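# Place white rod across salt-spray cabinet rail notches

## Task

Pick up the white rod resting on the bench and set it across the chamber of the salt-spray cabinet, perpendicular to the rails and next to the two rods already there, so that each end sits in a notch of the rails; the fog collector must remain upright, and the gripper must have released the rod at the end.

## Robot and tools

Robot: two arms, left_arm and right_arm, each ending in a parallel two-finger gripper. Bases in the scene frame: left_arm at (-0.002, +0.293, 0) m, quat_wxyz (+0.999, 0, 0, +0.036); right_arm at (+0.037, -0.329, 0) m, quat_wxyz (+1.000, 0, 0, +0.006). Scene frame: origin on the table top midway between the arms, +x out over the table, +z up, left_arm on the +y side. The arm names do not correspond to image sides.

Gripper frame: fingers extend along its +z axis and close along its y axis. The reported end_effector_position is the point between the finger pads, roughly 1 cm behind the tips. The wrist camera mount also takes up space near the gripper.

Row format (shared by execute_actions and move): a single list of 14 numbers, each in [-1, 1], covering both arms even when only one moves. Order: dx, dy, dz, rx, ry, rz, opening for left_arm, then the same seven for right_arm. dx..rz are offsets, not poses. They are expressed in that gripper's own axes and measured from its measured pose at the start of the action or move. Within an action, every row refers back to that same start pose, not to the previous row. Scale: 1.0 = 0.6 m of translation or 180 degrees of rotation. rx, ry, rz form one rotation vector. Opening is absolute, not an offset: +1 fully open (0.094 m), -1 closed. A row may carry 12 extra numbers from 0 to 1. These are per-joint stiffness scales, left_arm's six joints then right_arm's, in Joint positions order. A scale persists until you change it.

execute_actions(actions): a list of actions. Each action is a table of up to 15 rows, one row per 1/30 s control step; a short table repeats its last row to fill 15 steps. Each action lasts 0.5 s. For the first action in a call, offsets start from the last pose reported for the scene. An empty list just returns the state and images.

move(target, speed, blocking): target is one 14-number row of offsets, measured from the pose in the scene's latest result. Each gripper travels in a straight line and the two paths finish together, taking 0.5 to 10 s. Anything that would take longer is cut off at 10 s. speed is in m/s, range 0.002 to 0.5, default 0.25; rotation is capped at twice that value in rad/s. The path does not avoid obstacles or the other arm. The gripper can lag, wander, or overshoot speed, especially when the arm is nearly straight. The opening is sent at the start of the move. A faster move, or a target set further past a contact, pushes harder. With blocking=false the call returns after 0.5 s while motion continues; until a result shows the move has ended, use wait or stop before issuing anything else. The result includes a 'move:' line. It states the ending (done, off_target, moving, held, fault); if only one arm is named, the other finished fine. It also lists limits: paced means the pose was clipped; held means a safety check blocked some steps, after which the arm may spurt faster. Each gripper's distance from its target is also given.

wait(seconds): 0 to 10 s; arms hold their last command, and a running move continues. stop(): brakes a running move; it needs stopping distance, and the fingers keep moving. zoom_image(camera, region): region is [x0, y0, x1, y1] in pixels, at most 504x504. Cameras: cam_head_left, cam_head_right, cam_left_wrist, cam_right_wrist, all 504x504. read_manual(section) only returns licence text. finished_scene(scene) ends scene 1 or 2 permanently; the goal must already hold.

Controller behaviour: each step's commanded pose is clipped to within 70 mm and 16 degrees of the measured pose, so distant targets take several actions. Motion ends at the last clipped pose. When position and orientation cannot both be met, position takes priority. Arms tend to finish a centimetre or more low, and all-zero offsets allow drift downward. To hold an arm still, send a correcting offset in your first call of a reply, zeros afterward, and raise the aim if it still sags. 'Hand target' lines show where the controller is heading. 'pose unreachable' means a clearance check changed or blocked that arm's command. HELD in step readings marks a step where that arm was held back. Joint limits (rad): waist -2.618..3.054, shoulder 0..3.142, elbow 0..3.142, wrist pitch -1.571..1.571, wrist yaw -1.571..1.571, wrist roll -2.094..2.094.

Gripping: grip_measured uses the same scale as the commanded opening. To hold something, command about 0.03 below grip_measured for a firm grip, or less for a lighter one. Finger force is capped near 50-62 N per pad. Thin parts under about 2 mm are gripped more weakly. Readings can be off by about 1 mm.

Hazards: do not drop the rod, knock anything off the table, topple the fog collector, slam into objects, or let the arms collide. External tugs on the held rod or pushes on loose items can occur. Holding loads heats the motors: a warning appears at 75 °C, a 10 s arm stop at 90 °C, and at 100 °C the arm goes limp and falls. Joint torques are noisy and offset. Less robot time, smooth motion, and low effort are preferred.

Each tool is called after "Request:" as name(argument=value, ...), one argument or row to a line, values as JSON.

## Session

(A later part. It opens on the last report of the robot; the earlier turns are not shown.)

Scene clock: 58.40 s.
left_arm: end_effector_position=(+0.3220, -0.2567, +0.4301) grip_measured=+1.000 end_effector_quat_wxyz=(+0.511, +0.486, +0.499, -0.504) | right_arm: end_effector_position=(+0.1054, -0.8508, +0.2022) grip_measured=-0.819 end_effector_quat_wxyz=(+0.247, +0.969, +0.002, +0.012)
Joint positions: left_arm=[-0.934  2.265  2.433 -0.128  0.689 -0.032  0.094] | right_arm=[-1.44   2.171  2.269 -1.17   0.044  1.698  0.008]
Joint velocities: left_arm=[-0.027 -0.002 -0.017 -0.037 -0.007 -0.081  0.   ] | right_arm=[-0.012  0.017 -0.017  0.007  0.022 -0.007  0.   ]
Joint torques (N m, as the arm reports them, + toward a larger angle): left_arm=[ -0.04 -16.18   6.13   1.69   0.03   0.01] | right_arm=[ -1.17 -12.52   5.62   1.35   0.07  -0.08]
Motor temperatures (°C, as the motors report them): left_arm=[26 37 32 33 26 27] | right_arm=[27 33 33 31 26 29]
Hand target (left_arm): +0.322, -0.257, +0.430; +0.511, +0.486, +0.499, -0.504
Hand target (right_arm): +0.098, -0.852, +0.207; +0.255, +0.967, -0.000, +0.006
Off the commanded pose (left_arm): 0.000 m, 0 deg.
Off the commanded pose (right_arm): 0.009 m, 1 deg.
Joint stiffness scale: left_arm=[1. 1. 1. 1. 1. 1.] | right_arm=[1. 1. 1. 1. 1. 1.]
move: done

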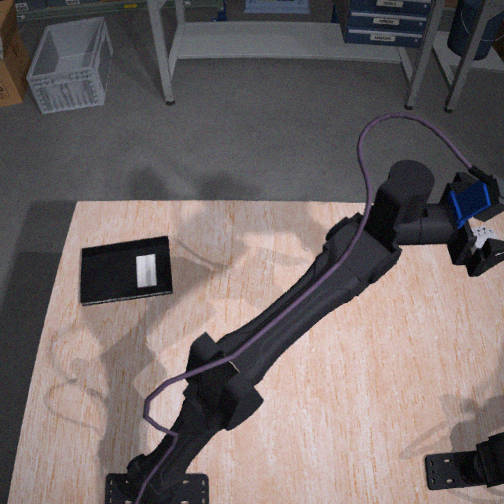

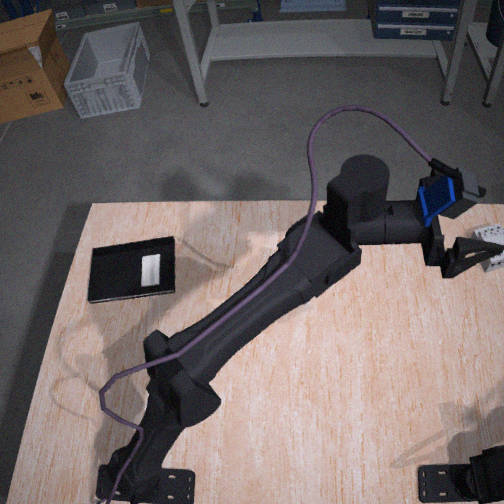

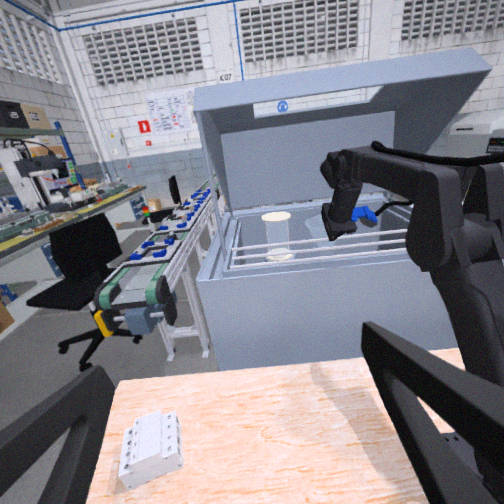

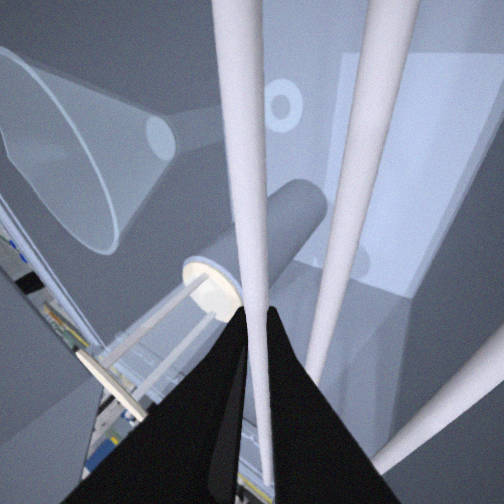

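Request:
move(
  target=[-0.033,-0.433,-0.058,0,0,0,1, 0.003,0.006,-0.01,-0.005,-0.007,0,-0.85],
  speed=0.15,
)

Scene clock: 61.73 s.
left_arm: end_effector_position=(+0.0622, -0.2336, +0.4523) grip_measured=+1.000 end_effector_quat_wxyz=(+0.508, +0.487, +0.497, -0.508) | right_arm: end_effector_position=(+0.1058, -0.8507, +0.2024) grip_measured=-0.819 end_effector_quat_wxyz=(+0.248, +0.969, -0.001, +0.006)
Joint positions: left_arm=[-1.469  1.644  1.654  0.023  0.165 -0.016  0.094] | right_arm=[-1.434  2.171  2.269 -1.17   0.06   1.706  0.008]
Joint velocities: left_arm=[-0.002 -0.002  0.012 -0.022 -0.022 -0.051  0.   ] | right_arm=[ 0.012 -0.007  0.002 -0.007 -0.066  0.037 -0.   ]
Joint torques (N m, as the arm reports them, + toward a larger angle): left_arm=[ -0.21 -11.91   5.29   1.81  -0.07   0.07] | right_arm=[  0.67 -11.87   7.74   1.21   0.15   0.04]
Motor temperatures (°C, as the motors report them): left_arm=[26 38 32 33 26 27] | right_arm=[27 34 33 32 26 29]
Hand target (left_arm): +0.062, -0.229, +0.452; +0.511, +0.486, +0.498, -0.504
Hand target (right_arm): +0.107, -0.851, +0.209; +0.255, +0.967, -0.001, +0.001
Off the commanded pose (left_arm): 0.007 m, 1 deg.
Off the commanded pose (right_arm): 0.007 m, 1 deg.
Joint stiffness scale: left_arm=[1. 1. 1. 1. 1. 1.] | right_arm=[1. 1. 1. 1. 1. 1.]
move: done

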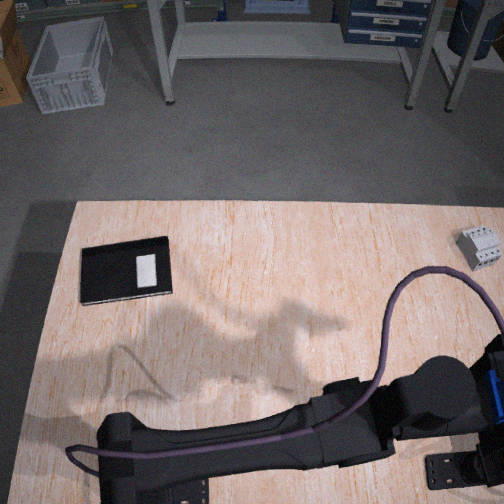

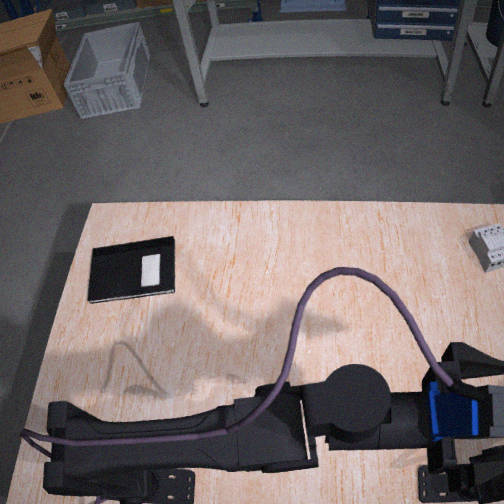

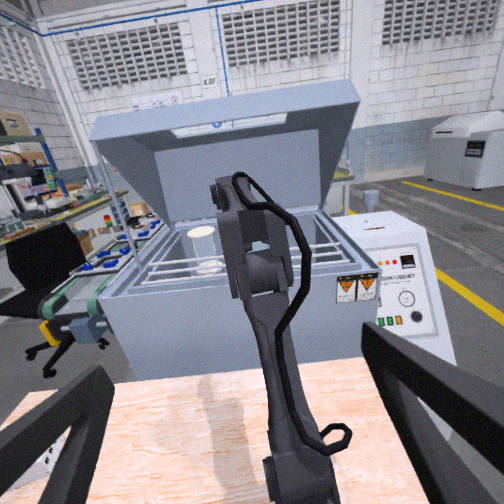

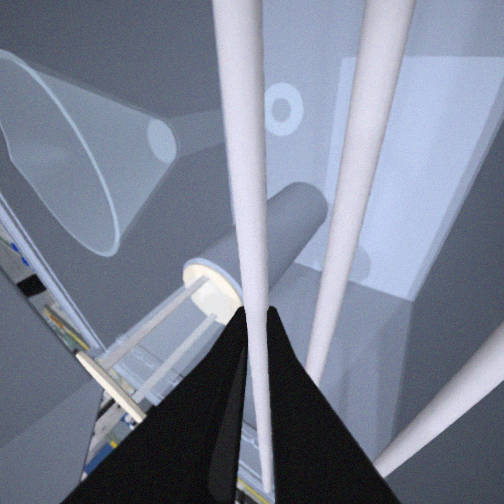

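Request:
zoom_image(
  camera="cam_left_wrist",
  region=[300, 205, 380, 275],
)

Request:
zoom_image(
  camera="cam_left_wrist",
  region=[110, 225, 190, 295],
)

Region (300, 205, 380, 275) of cam_left_wrist's 504x504 image, scaled by 6.300, with more detail than that image has; it fills the top 441 rows of this view, and the rest is white.

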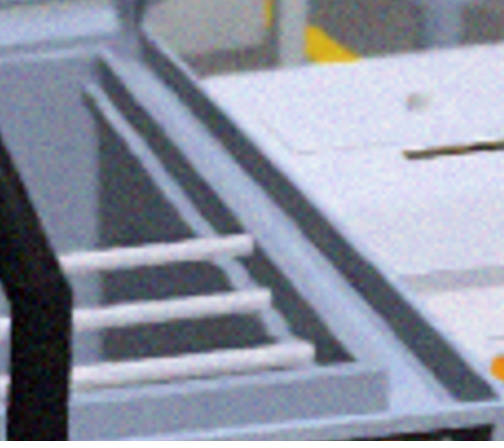

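Region (110, 225, 190, 295) of cam_left_wrist's 504x504 image, scaled by 6.300, with more detail than that image has; it fills the top 441 rows of this view, and the rest is white.

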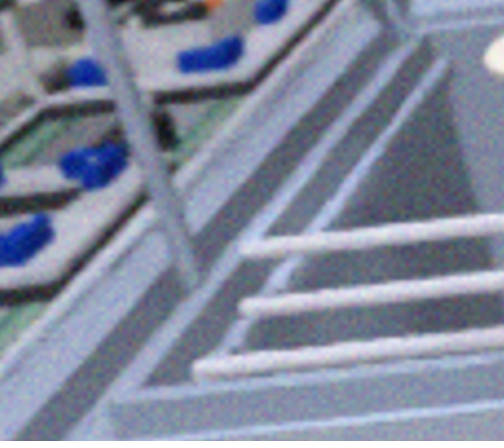

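Request:
move(
  target=[0,0,0,0,0,0,1, -0.006,-0.005,0.02,0,-0.004,0,-0.85],
  speed=0.02,
)

Request:
zoom_image(
  camera="cam_left_wrist",
  region=[300, 205, 380, 275],
)

Request:
zoom_image(
  camera="cam_left_wrist",
  region=[110, 225, 190, 295],
)

Scene clock: 64.63 s.
left_arm: end_effector_position=(+0.0626, -0.2336, +0.4523) grip_measured=+1.000 end_effector_quat_wxyz=(+0.508, +0.486, +0.497, -0.508) | right_arm: end_effector_position=(+0.1057, -0.8501, +0.1886) grip_measured=-0.819 end_effector_quat_wxyz=(+0.239, +0.971, -0.000, +0.005)
Joint positions: left_arm=[-1.469  1.644  1.654  0.023  0.163 -0.016  0.094] | right_arm=[-1.434  2.171  2.222 -1.142  0.06   1.706  0.008]
Joint velocities: left_arm=[ 0.002 -0.012  0.022 -0.051 -0.022 -0.007  0.   ] | right_arm=[ 0.002 -0.007 -0.007 -0.007 -0.022  0.007 -0.   ]
Joint torques (N m, as the arm reports them, + toward a larger angle): left_arm=[ -0.06 -10.05   6.57   1.83   0.06   0.  ] | right_arm=[ -0.39 -12.     5.69   1.4    0.12  -0.01]
Motor temperatures (°C, as the motors report them): left_arm=[26 37 32 34 26 27] | right_arm=[27 34 33 32 26 29]
Hand target (left_arm): +0.062, -0.234, +0.452; +0.508, +0.487, +0.497, -0.508
Hand target (right_arm): +0.102, -0.854, +0.191; +0.248, +0.969, -0.002, +0.000
Off the commanded pose (left_arm): 0.000 m, 0 deg.
Off the commanded pose (right_arm): 0.005 m, 1 deg.
Joint stiffness scale: left_arm=[1. 1. 1. 1. 1. 1.] | right_arm=[1. 1. 1. 1. 1. 1.]
move: done

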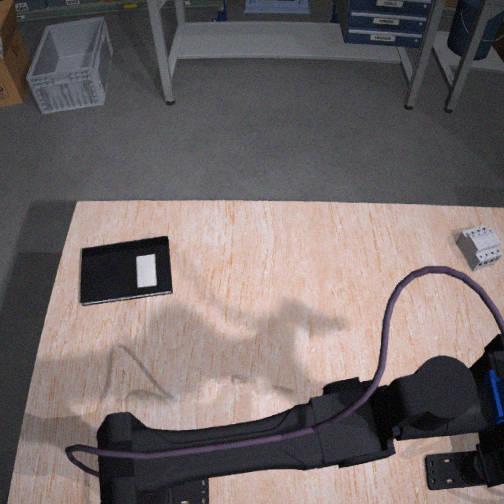

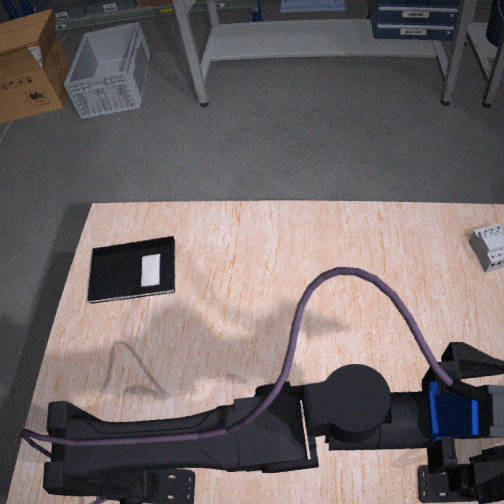

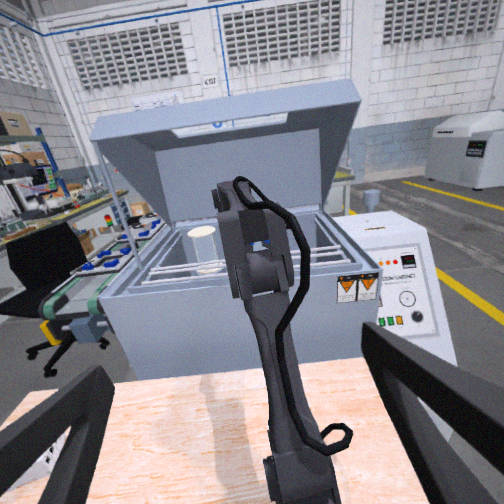

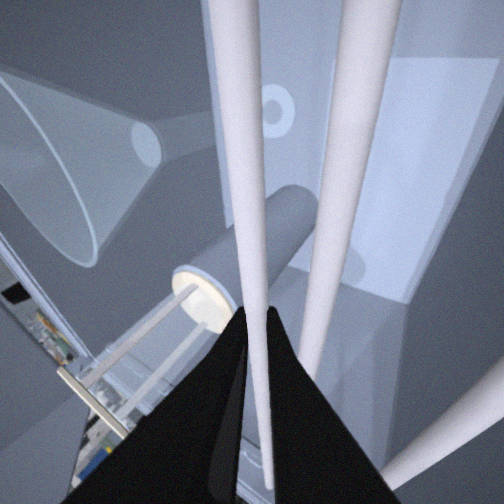

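Region (300, 205, 380, 275) of cam_left_wrist's 504x504 image, scaled by 6.300, with more detail than that image has; it fills the top 441 rows of this view, and the rest is white.

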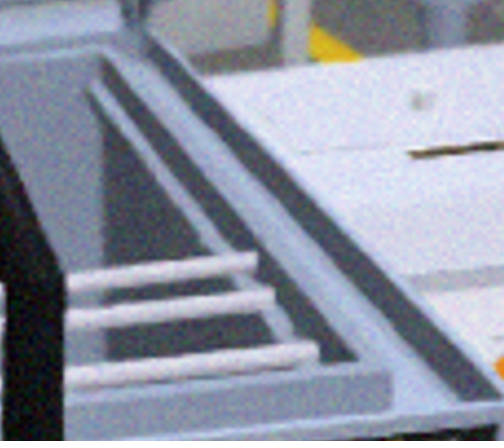

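Region (110, 225, 190, 295) of cam_left_wrist's 504x504 image, scaled by 6.300, with more detail than that image has; it fills the top 441 rows of this view, and the rest is white.

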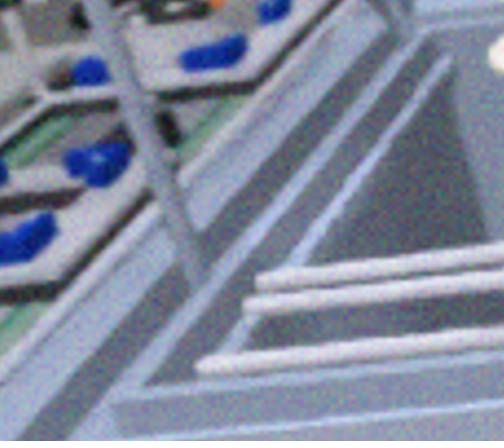

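Request:
move(
  target=[0,0,0,0,0,0,1, 0,0.018,-0.006,-0.005,0,0,-0.85],
  speed=0.02,
)

Request:
zoom_image(
  camera="cam_left_wrist",
  region=[300, 205, 380, 275],
)

Request:
zoom_image(
  camera="cam_left_wrist",
  region=[110, 225, 190, 295],
)

Scene clock: 66.30 s.
left_arm: end_effector_position=(+0.0626, -0.2336, +0.4523) grip_measured=+1.000 end_effector_quat_wxyz=(+0.508, +0.486, +0.497, -0.508) | right_arm: end_effector_position=(+0.1070, -0.8587, +0.1940) grip_measured=-0.819 end_effector_quat_wxyz=(+0.249, +0.969, -0.001, +0.006)
Joint positions: left_arm=[-1.469  1.644  1.654  0.023  0.163 -0.016  0.094] | right_arm=[-1.434  2.202  2.285 -1.154  0.06   1.706  0.008]
Joint velocities: left_arm=[ 0.022  0.002 -0.012 -0.066 -0.007 -0.022  0.   ] | right_arm=[ 0.007 -0.012  0.007 -0.066  0.037  0.007 -0.001]
Joint torques (N m, as the arm reports them, + toward a larger angle): left_arm=[ -0.05 -10.06   6.55   1.84   0.04   0.  ] | right_arm=[ -0.18 -11.54   8.23   1.11   0.     0.  ]
Motor temperatures (°C, as the motors report them): left_arm=[26 37 32 34 26 27] | right_arm=[27 35 33 32 26 29]
Hand target (left_arm): +0.063, -0.234, +0.452; +0.508, +0.486, +0.497, -0.508
Hand target (right_arm): +0.106, -0.858, +0.197; +0.247, +0.969, -0.000, +0.005
Off the commanded pose (left_arm): 0.000 m, 0 deg.
Off the commanded pose (right_arm): 0.003 m, 0 deg.
Joint stiffness scale: left_arm=[1. 1. 1. 1. 1. 1.] | right_arm=[1. 1. 1. 1. 1. 1.]
move: done

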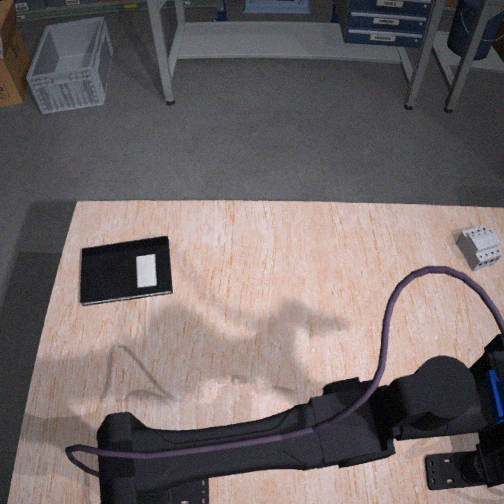

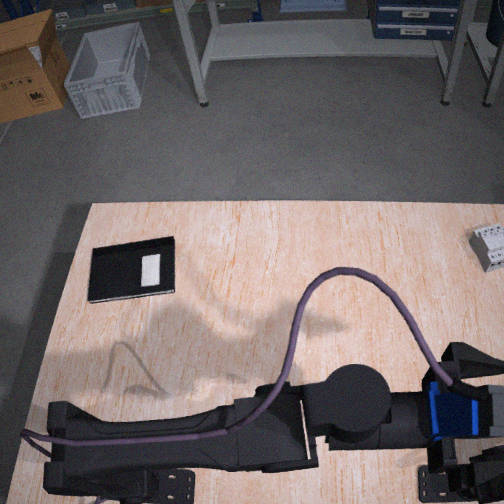

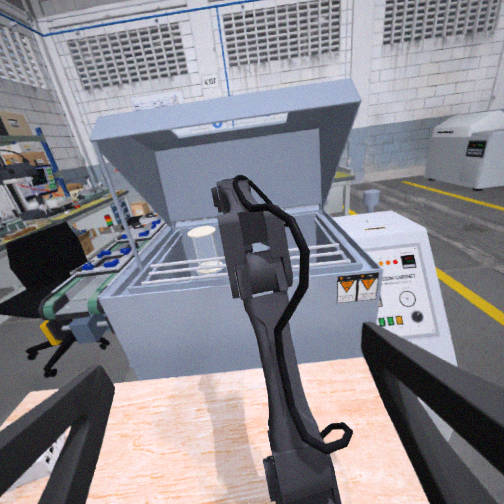

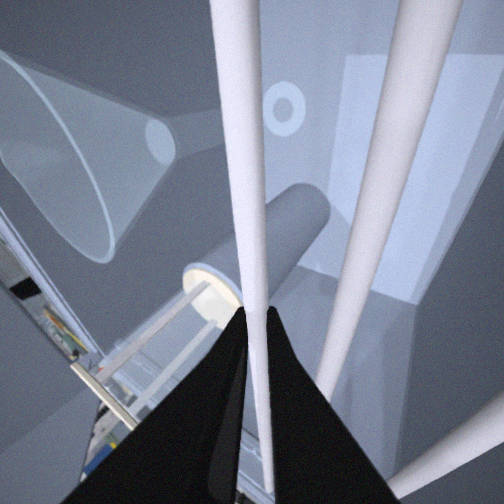

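Region (300, 205, 380, 275) of cam_left_wrist's 504x504 image, scaled by 6.300, with more detail than that image has; it fills the top 441 rows of this view, and the rest is white.

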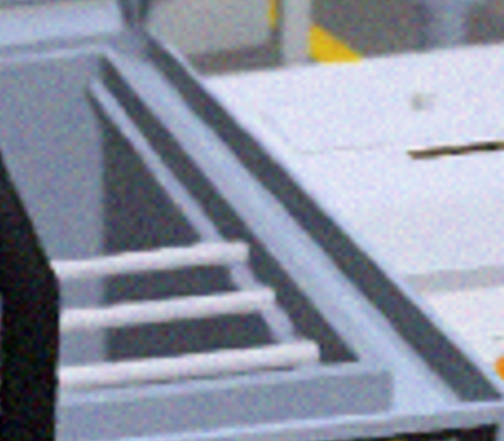

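Region (110, 225, 190, 295) of cam_left_wrist's 504x504 image, scaled by 6.300, with more detail than that image has; it fills the top 441 rows of this view, and the rest is white.

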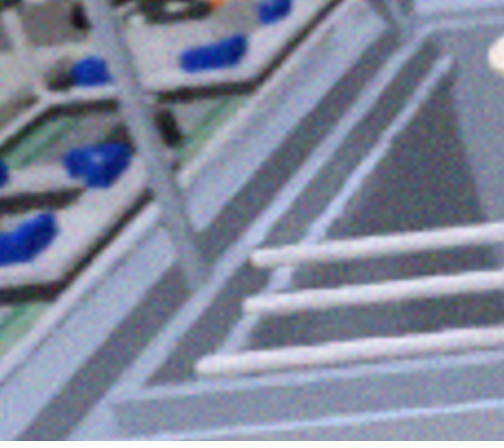

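Request:
move(
  target=[0,0,0,0,0,0,1, -0.006,-0.005,0.016,0,-0.004,0.005,-0.85],
  speed=0.015,
)

Request:
zoom_image(
  camera="cam_left_wrist",
  region=[300, 205, 380, 275],
)

Request:
zoom_image(
  camera="cam_left_wrist",
  region=[110, 225, 190, 295],
)

Scene clock: 68.33 s.
left_arm: end_effector_position=(+0.0626, -0.2336, +0.4523) grip_measured=+1.000 end_effector_quat_wxyz=(+0.508, +0.486, +0.497, -0.508) | right_arm: end_effector_position=(+0.1067, -0.8588, +0.1842) grip_measured=-0.819 end_effector_quat_wxyz=(+0.243, +0.970, -0.004, +0.005)
Joint positions: left_arm=[-1.469  1.644  1.654  0.023  0.163 -0.016  0.094] | right_arm=[-1.434  2.202  2.25  -1.131  0.062  1.713  0.008]
Joint velocities: left_arm=[ 0.002  0.007 -0.012  0.066 -0.007 -0.022  0.   ] | right_arm=[ 0.007  0.007 -0.012 -0.007  0.007 -0.007  0.   ]
Joint torques (N m, as the arm reports them, + toward a larger angle): left_arm=[ -0.04 -10.05   6.55   1.84   0.04   0.  ] | right_arm=[ -0.31 -12.46   5.16   1.42   0.09   0.07]
Motor temperatures (°C, as the motors report them): left_arm=[26 37 32 34 26 27] | right_arm=[27 35 33 32 26 29]
Hand target (left_arm): +0.063, -0.234, +0.452; +0.508, +0.486, +0.497, -0.508
Hand target (right_arm): +0.104, -0.861, +0.184; +0.248, +0.969, -0.010, +0.002
Off the commanded pose (left_arm): 0.000 m, 0 deg.
Off the commanded pose (right_arm): 0.004 m, 1 deg.
Joint stiffness scale: left_arm=[1. 1. 1. 1. 1. 1.] | right_arm=[1. 1. 1. 1. 1. 1.]
move: done

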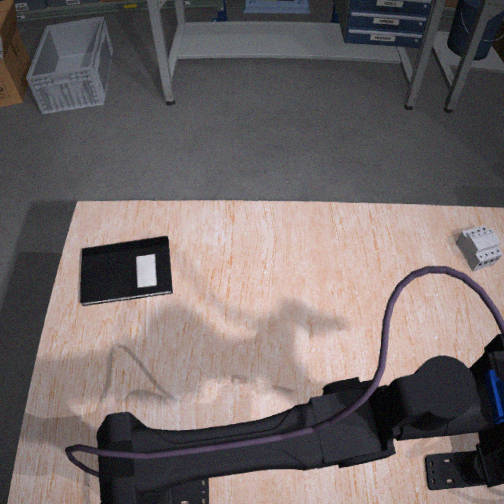

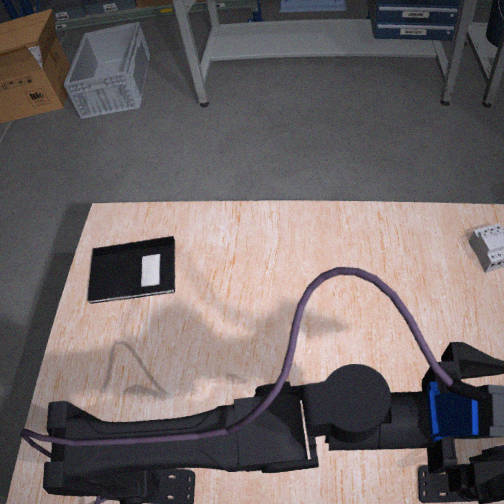

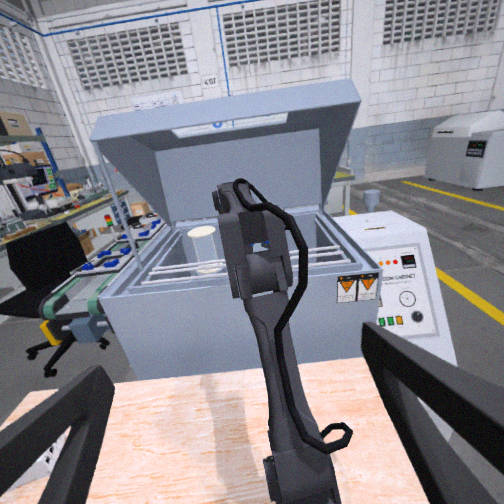

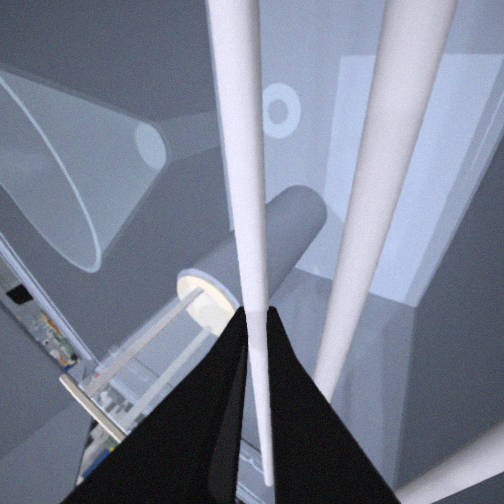

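Region (300, 205, 380, 275) of cam_left_wrist's 504x504 image, scaled by 6.300, with more detail than that image has; it fills the top 441 rows of this view, and the rest is white.

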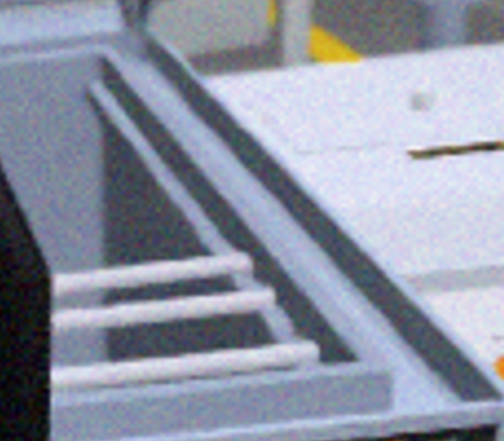

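Region (110, 225, 190, 295) of cam_left_wrist's 504x504 image, scaled by 6.300, with more detail than that image has; it fills the top 441 rows of this view, and the rest is white.

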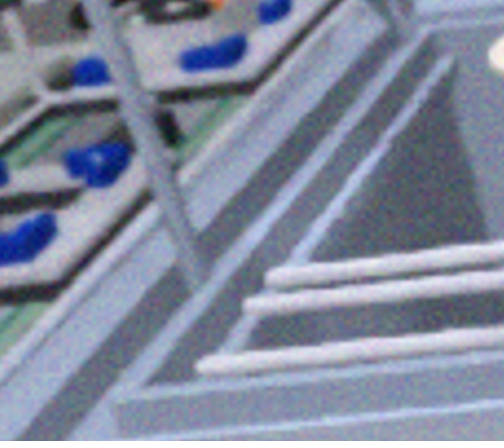

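Request:
move(
  target=[0,0,0,0,0,0,1, 0,-0.003,0,0,-0.003,0.006,-0.74],
  speed=0.01,
)

Request:
zoom_image(
  camera="cam_left_wrist",
  region=[300, 205, 380, 275],
)

Request:
zoom_image(
  camera="cam_left_wrist",
  region=[110, 225, 190, 295],
)

Scene clock: 70.13 s.
left_arm: end_effector_position=(+0.0626, -0.2336, +0.4523) grip_measured=+1.000 end_effector_quat_wxyz=(+0.508, +0.486, +0.497, -0.508) | right_arm: end_effector_position=(+0.1067, -0.8588, +0.1842) grip_measured=-0.743 end_effector_quat_wxyz=(+0.243, +0.970, -0.014, +0.008)
Joint positions: left_arm=[-1.469  1.644  1.654  0.023  0.163 -0.016  0.094] | right_arm=[-1.434  2.202  2.25  -1.131  0.062  1.733  0.012]
Joint velocities: left_arm=[ 0.022  0.007  0.007  0.037 -0.066  0.022  0.   ] | right_arm=[ 0.012 -0.007  0.007 -0.007 -0.11   0.007  0.   ]
Joint torques (N m, as the arm reports them, + toward a larger angle): left_arm=[ -0.06 -10.05   6.55   1.84   0.04   0.  ] | right_arm=[  0.43 -12.61   4.99   1.29   0.11   0.04]
Motor temperatures (°C, as the motors report them): left_arm=[26 37 32 35 26 27] | right_arm=[27 35 33 32 26 29]
Hand target (left_arm): +0.063, -0.234, +0.452; +0.508, +0.486, +0.497, -0.508
Hand target (right_arm): +0.107, -0.857, +0.183; +0.243, +0.970, -0.014, +0.003
Off the commanded pose (left_arm): 0.000 m, 0 deg.
Off the commanded pose (right_arm): 0.002 m, 1 deg.
Joint stiffness scale: left_arm=[1. 1. 1. 1. 1. 1.] | right_arm=[1. 1. 1. 1. 1. 1.]
move: done

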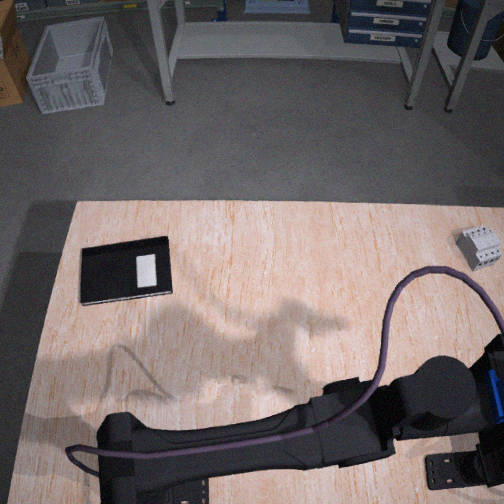

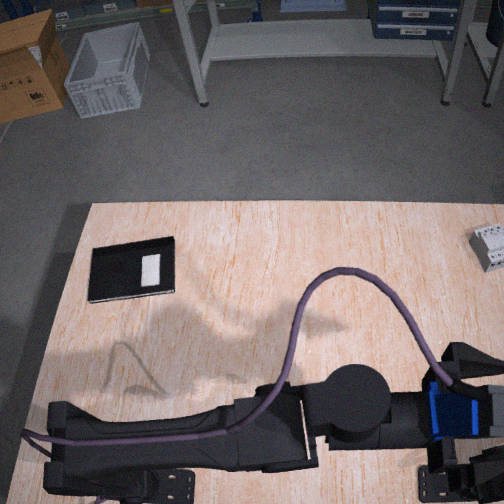

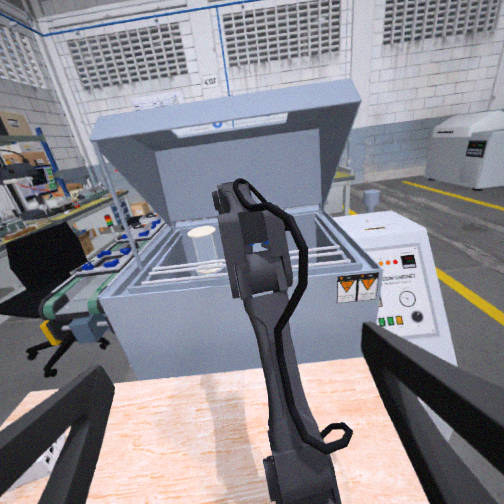

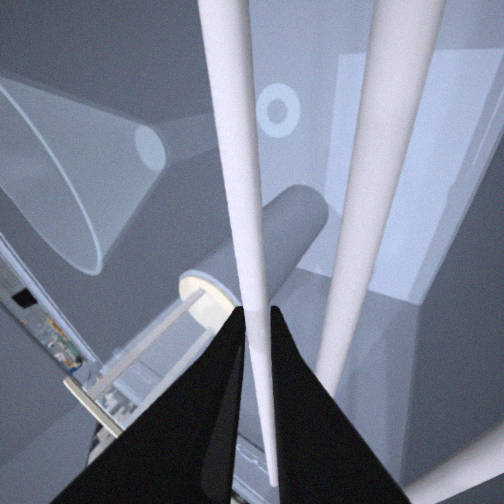

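Region (300, 205, 380, 275) of cam_left_wrist's 504x504 image, scaled by 6.300, with more detail than that image has; it fills the top 441 rows of this view, and the rest is white.

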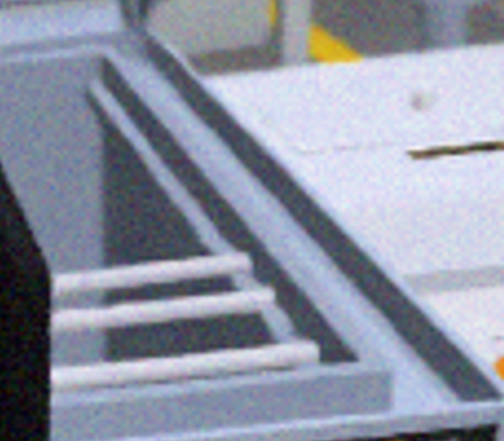

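Region (110, 225, 190, 295) of cam_left_wrist's 504x504 image, scaled by 6.300, with more detail than that image has; it fills the top 441 rows of this view, and the rest is white.

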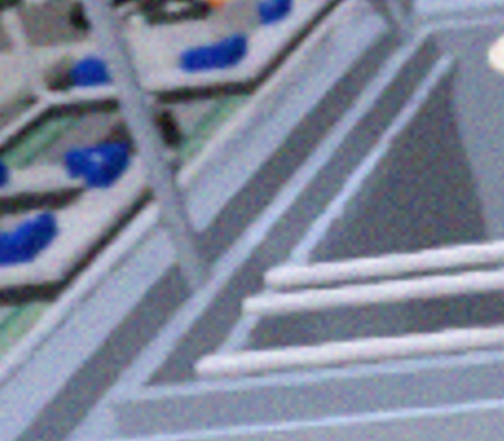

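Request:
move(
  target=[0,0,0,0,0,0,1, 0,0,-0.12,0,0,0,-0.62],
  speed=0.06,
)

Request:
move(
  target=[0,0,0,0,0,0,1, -0.36,0,-0.03,0,0,0,-0.62],
  speed=0.15,
)

Scene clock: 72.43 s.
left_arm: end_effector_position=(+0.0626, -0.2336, +0.4523) grip_measured=+1.000 end_effector_quat_wxyz=(+0.508, +0.486, +0.497, -0.508) | right_arm: end_effector_position=(+0.1027, -0.8322, +0.2356) grip_measured=-0.623 end_effector_quat_wxyz=(+0.241, +0.970, -0.016, +0.008)
Joint positions: left_arm=[-1.469  1.644  1.654  0.023  0.163 -0.016  0.094] | right_arm=[-1.434  2.172  2.424 -1.34   0.062  1.738  0.018]
Joint velocities: left_arm=[ 0.012 -0.007  0.002 -0.037  0.022  0.007  0.   ] | right_arm=[ 0.002 -0.007  0.002  0.007  0.051 -0.037 -0.001]
Joint torques (N m, as the arm reports them, + toward a larger angle): left_arm=[ -0.04 -10.05   6.56   1.83   0.04   0.01] | right_arm=[  0.84 -12.62   7.42   0.99   0.04   0.04]
Motor temperatures (°C, as the motors report them): left_arm=[26 37 32 35 26 27] | right_arm=[27 36 33 32 26 29]
Hand target (left_arm): +0.063, -0.234, +0.452; +0.508, +0.486, +0.497, -0.508
Hand target (right_arm): +0.105, -0.824, +0.247; +0.244, +0.970, -0.014, +0.008
Off the commanded pose (left_arm): 0.000 m, 0 deg.
Off the commanded pose (right_arm): 0.014 m, 0 deg.
Joint stiffness scale: left_arm=[1. 1. 1. 1. 1. 1.] | right_arm=[1. 1. 1. 1. 1. 1.]
move: off_target (right_arm)

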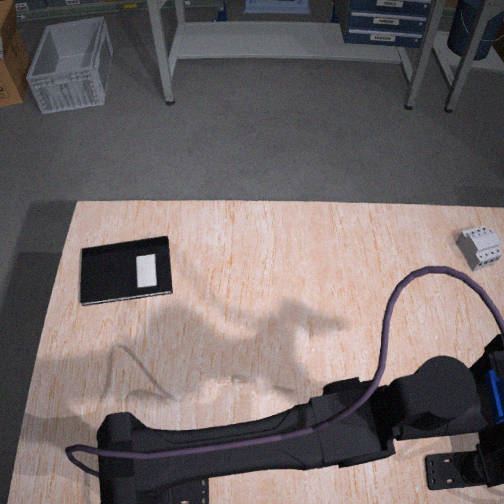

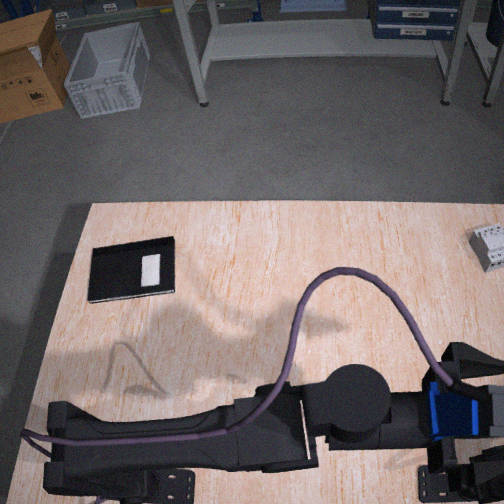

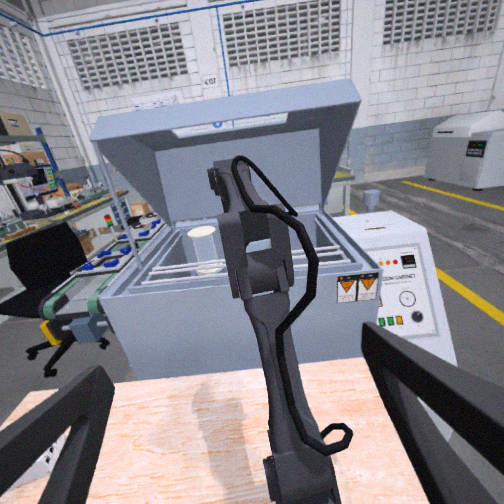

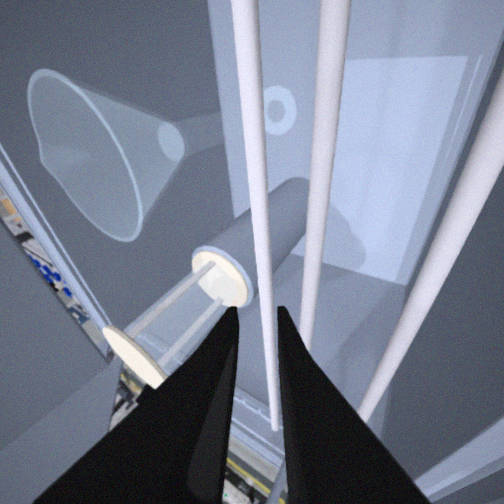

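Scene clock: 74.60 s.
left_arm: end_effector_position=(+0.0626, -0.2336, +0.4523) grip_measured=+1.000 end_effector_quat_wxyz=(+0.508, +0.486, +0.497, -0.508) | right_arm: end_effector_position=(-0.1174, -0.8217, +0.2470) grip_measured=-0.623 end_effector_quat_wxyz=(+0.254, +0.967, -0.023, +0.008)
Joint positions: left_arm=[-1.469  1.644  1.654  0.023  0.163 -0.016  0.094] | right_arm=[-1.952  2.326  2.74  -1.502 -0.181  1.294  0.018]
Joint velocities: left_arm=[ 0.002  0.002 -0.012  0.081 -0.037  0.007  0.   ] | right_arm=[ 0.002  0.032  0.076 -0.037  0.037  0.007 -0.001]
Joint torques (N m, as the arm reports them, + toward a larger angle): left_arm=[ -0.06 -10.04   6.57   1.84   0.04   0.01] | right_arm=[  0.32 -11.03   6.77   1.03  -0.18  -0.05]
Motor temperatures (°C, as the motors report them): left_arm=[26 37 32 35 26 27] | right_arm=[27 36 33 32 26 29]
Hand target (left_arm): +0.063, -0.234, +0.452; +0.508, +0.486, +0.497, -0.508
Hand target (right_arm): -0.113, -0.818, +0.243; +0.241, +0.970, -0.018, +0.014
Off the commanded pose (left_arm): 0.000 m, 0 deg.
Off the commanded pose (right_arm): 0.006 m, 2 deg.
Joint stiffness scale: left_arm=[1. 1. 1. 1. 1. 1.] | right_arm=[1. 1. 1. 1. 1. 1.]
move: done

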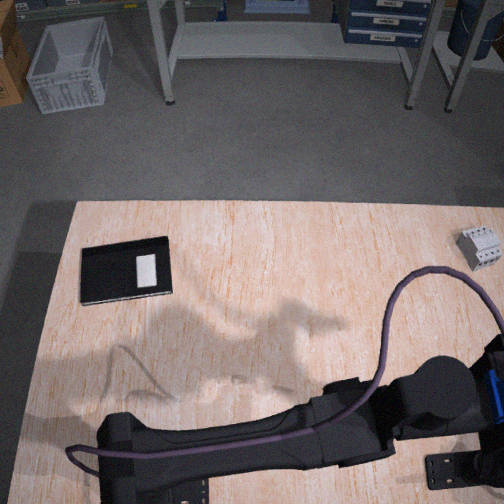

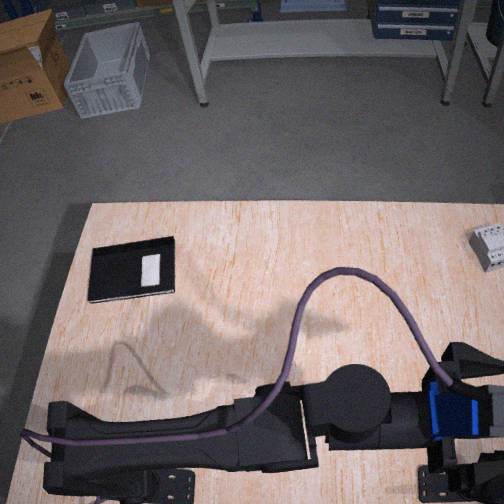

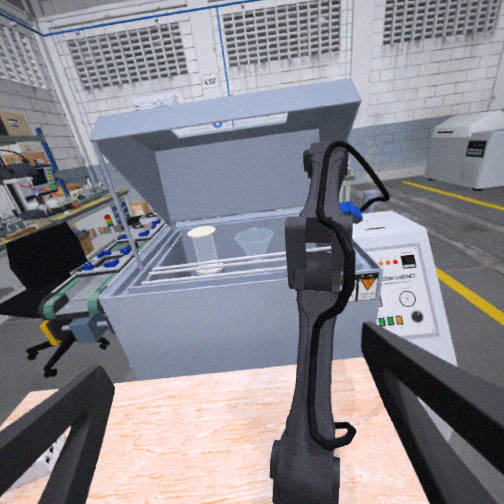

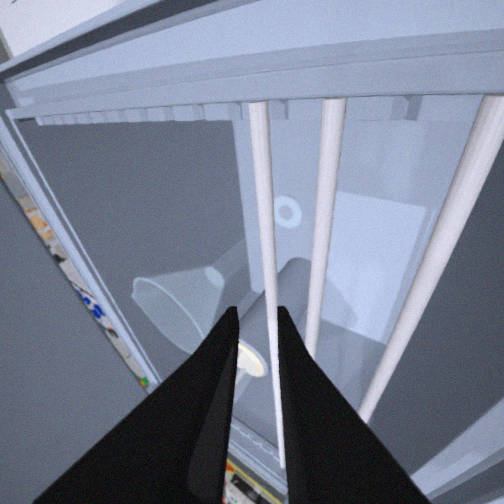

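Request:
zoom_image(
  camera="cam_right_wrist",
  region=[160, 70, 440, 170],
)

Region (160, 70, 440, 170) of cam_right_wrist's 504x504 image, scaled by 1.800, with more detail than that image has; it fills the top 180 rows of this view, and the rest is white.

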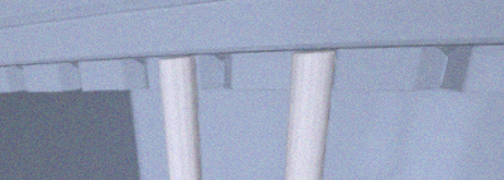

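Request:
move(
  target=[0,0,0,0,0,0,1, 0,-0.006,0.085,0,0.008,-0.014,-0.62],
  speed=0.05,
)

Scene clock: 79.00 s.
left_arm: end_effector_position=(+0.0626, -0.2336, +0.4523) grip_measured=+1.000 end_effector_quat_wxyz=(+0.508, +0.486, +0.497, -0.508) | right_arm: end_effector_position=(-0.1208, -0.8432, +0.1918) grip_measured=-0.623 end_effector_quat_wxyz=(+0.242, +0.970, -0.007, +0.016)
Joint positions: left_arm=[-1.469  1.644  1.654  0.023  0.163 -0.016  0.094] | right_arm=[-1.948  2.305  2.462 -1.276 -0.195  1.266  0.018]
Joint velocities: left_arm=[-0.012 -0.012 -0.017  0.007 -0.007 -0.022  0.   ] | right_arm=[ 0.002 -0.012  0.002  0.007 -0.095 -0.051  0.   ]
Joint torques (N m, as the arm reports them, + toward a larger angle): left_arm=[ -0.05 -10.06   6.56   1.83   0.04   0.01] | right_arm=[  0.6  -14.16   5.11   1.3   -0.19  -0.05]
Motor temperatures (°C, as the motors report them): left_arm=[26 36 32 36 26 27] | right_arm=[27 36 33 32 26 29]
Hand target (left_arm): +0.063, -0.234, +0.452; +0.508, +0.486, +0.497, -0.508
Hand target (right_arm): -0.117, -0.844, +0.201; +0.254, +0.967, +0.002, +0.014
Off the commanded pose (left_arm): 0.000 m, 0 deg.
Off the commanded pose (right_arm): 0.010 m, 2 deg.
Joint stiffness scale: left_arm=[1. 1. 1. 1. 1. 1.] | right_arm=[1. 1. 1. 1. 1. 1.]
move: done

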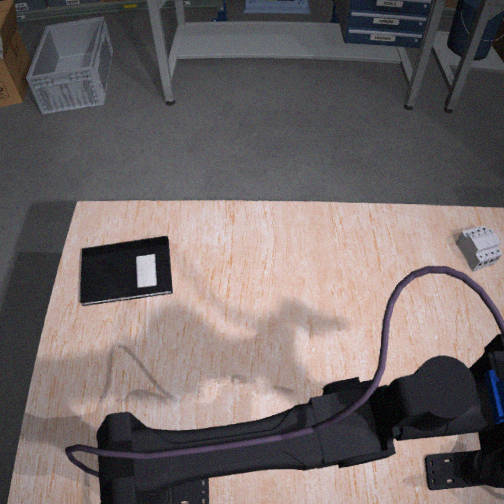

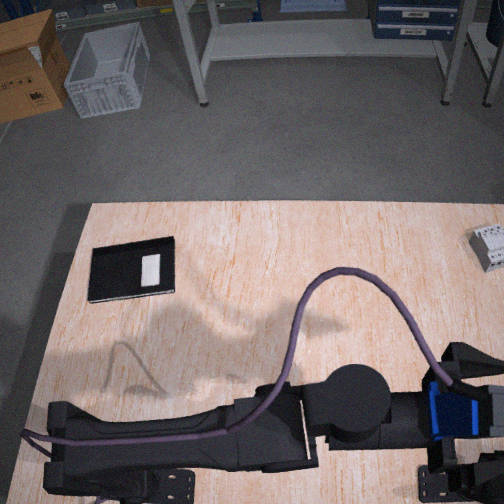

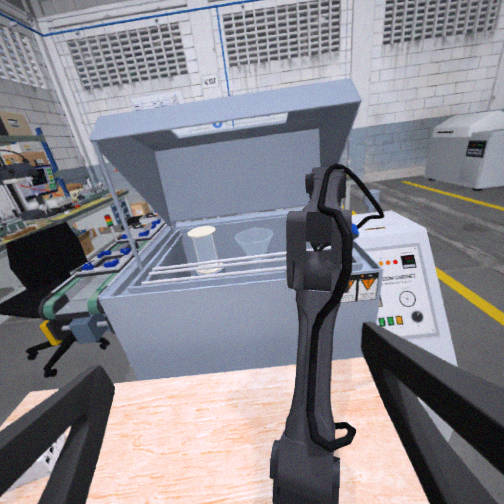

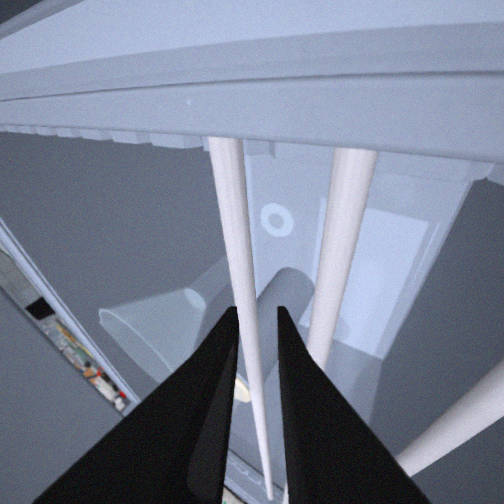

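Request:
move(
  target=[0,0,0,0,0,0,1, 0.01,0.008,0.014,0,0,0,-0.6],
  speed=0.015,
)

Scene clock: 80.50 s.
left_arm: end_effector_position=(+0.0626, -0.2336, +0.4523) grip_measured=+1.000 end_effector_quat_wxyz=(+0.508, +0.486, +0.497, -0.508) | right_arm: end_effector_position=(-0.1156, -0.8480, +0.1872) grip_measured=-0.603 end_effector_quat_wxyz=(+0.241, +0.970, -0.008, +0.020)
Joint positions: left_arm=[-1.469  1.644  1.654  0.023  0.163 -0.016  0.094] | right_arm=[-1.936  2.318  2.467 -1.269 -0.195  1.28   0.019]
Joint velocities: left_arm=[ 0.007 -0.017  0.007  0.081  0.022 -0.007  0.   ] | right_arm=[-0.012  0.017  0.002 -0.007  0.022  0.007 -0.   ]
Joint torques (N m, as the arm reports them, + toward a larger angle): left_arm=[ -0.04 -10.05   6.55   1.84   0.04   0.01] | right_arm=[  0.64 -11.65   7.68   1.18  -0.06   0.03]
Motor temperatures (°C, as the motors report them): left_arm=[26 36 32 36 26 27] | right_arm=[27 37 33 32 26 29]
Hand target (left_arm): +0.063, -0.234, +0.452; +0.508, +0.486, +0.497, -0.508
Hand target (right_arm): -0.115, -0.851, +0.187; +0.242, +0.970, -0.007, +0.016
Off the commanded pose (left_arm): 0.000 m, 0 deg.
Off the commanded pose (right_arm): 0.004 m, 0 deg.
Joint stiffness scale: left_arm=[1. 1. 1. 1. 1. 1.] | right_arm=[1. 1. 1. 1. 1. 1.]
move: done

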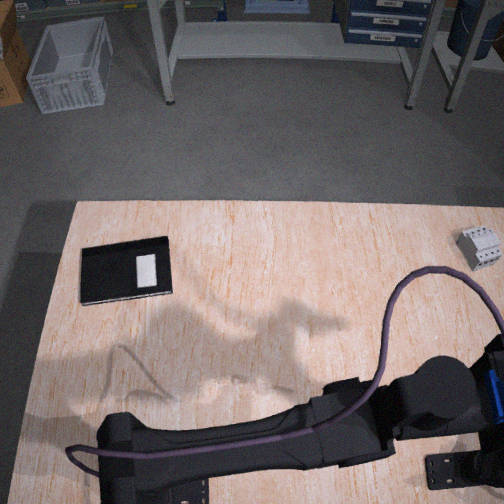

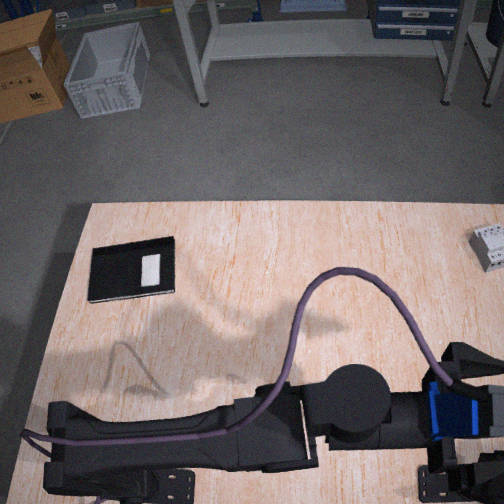

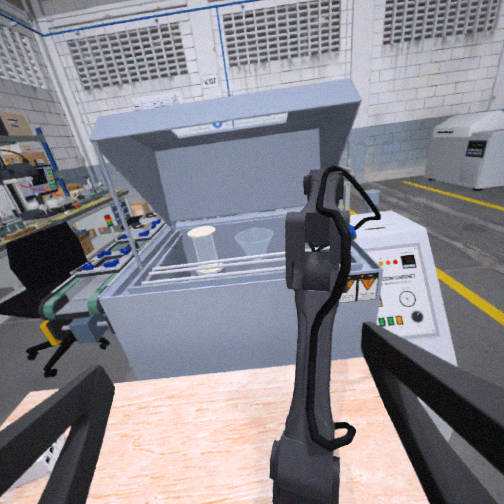

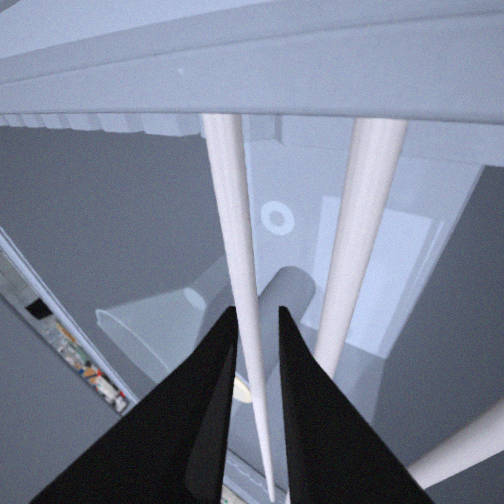

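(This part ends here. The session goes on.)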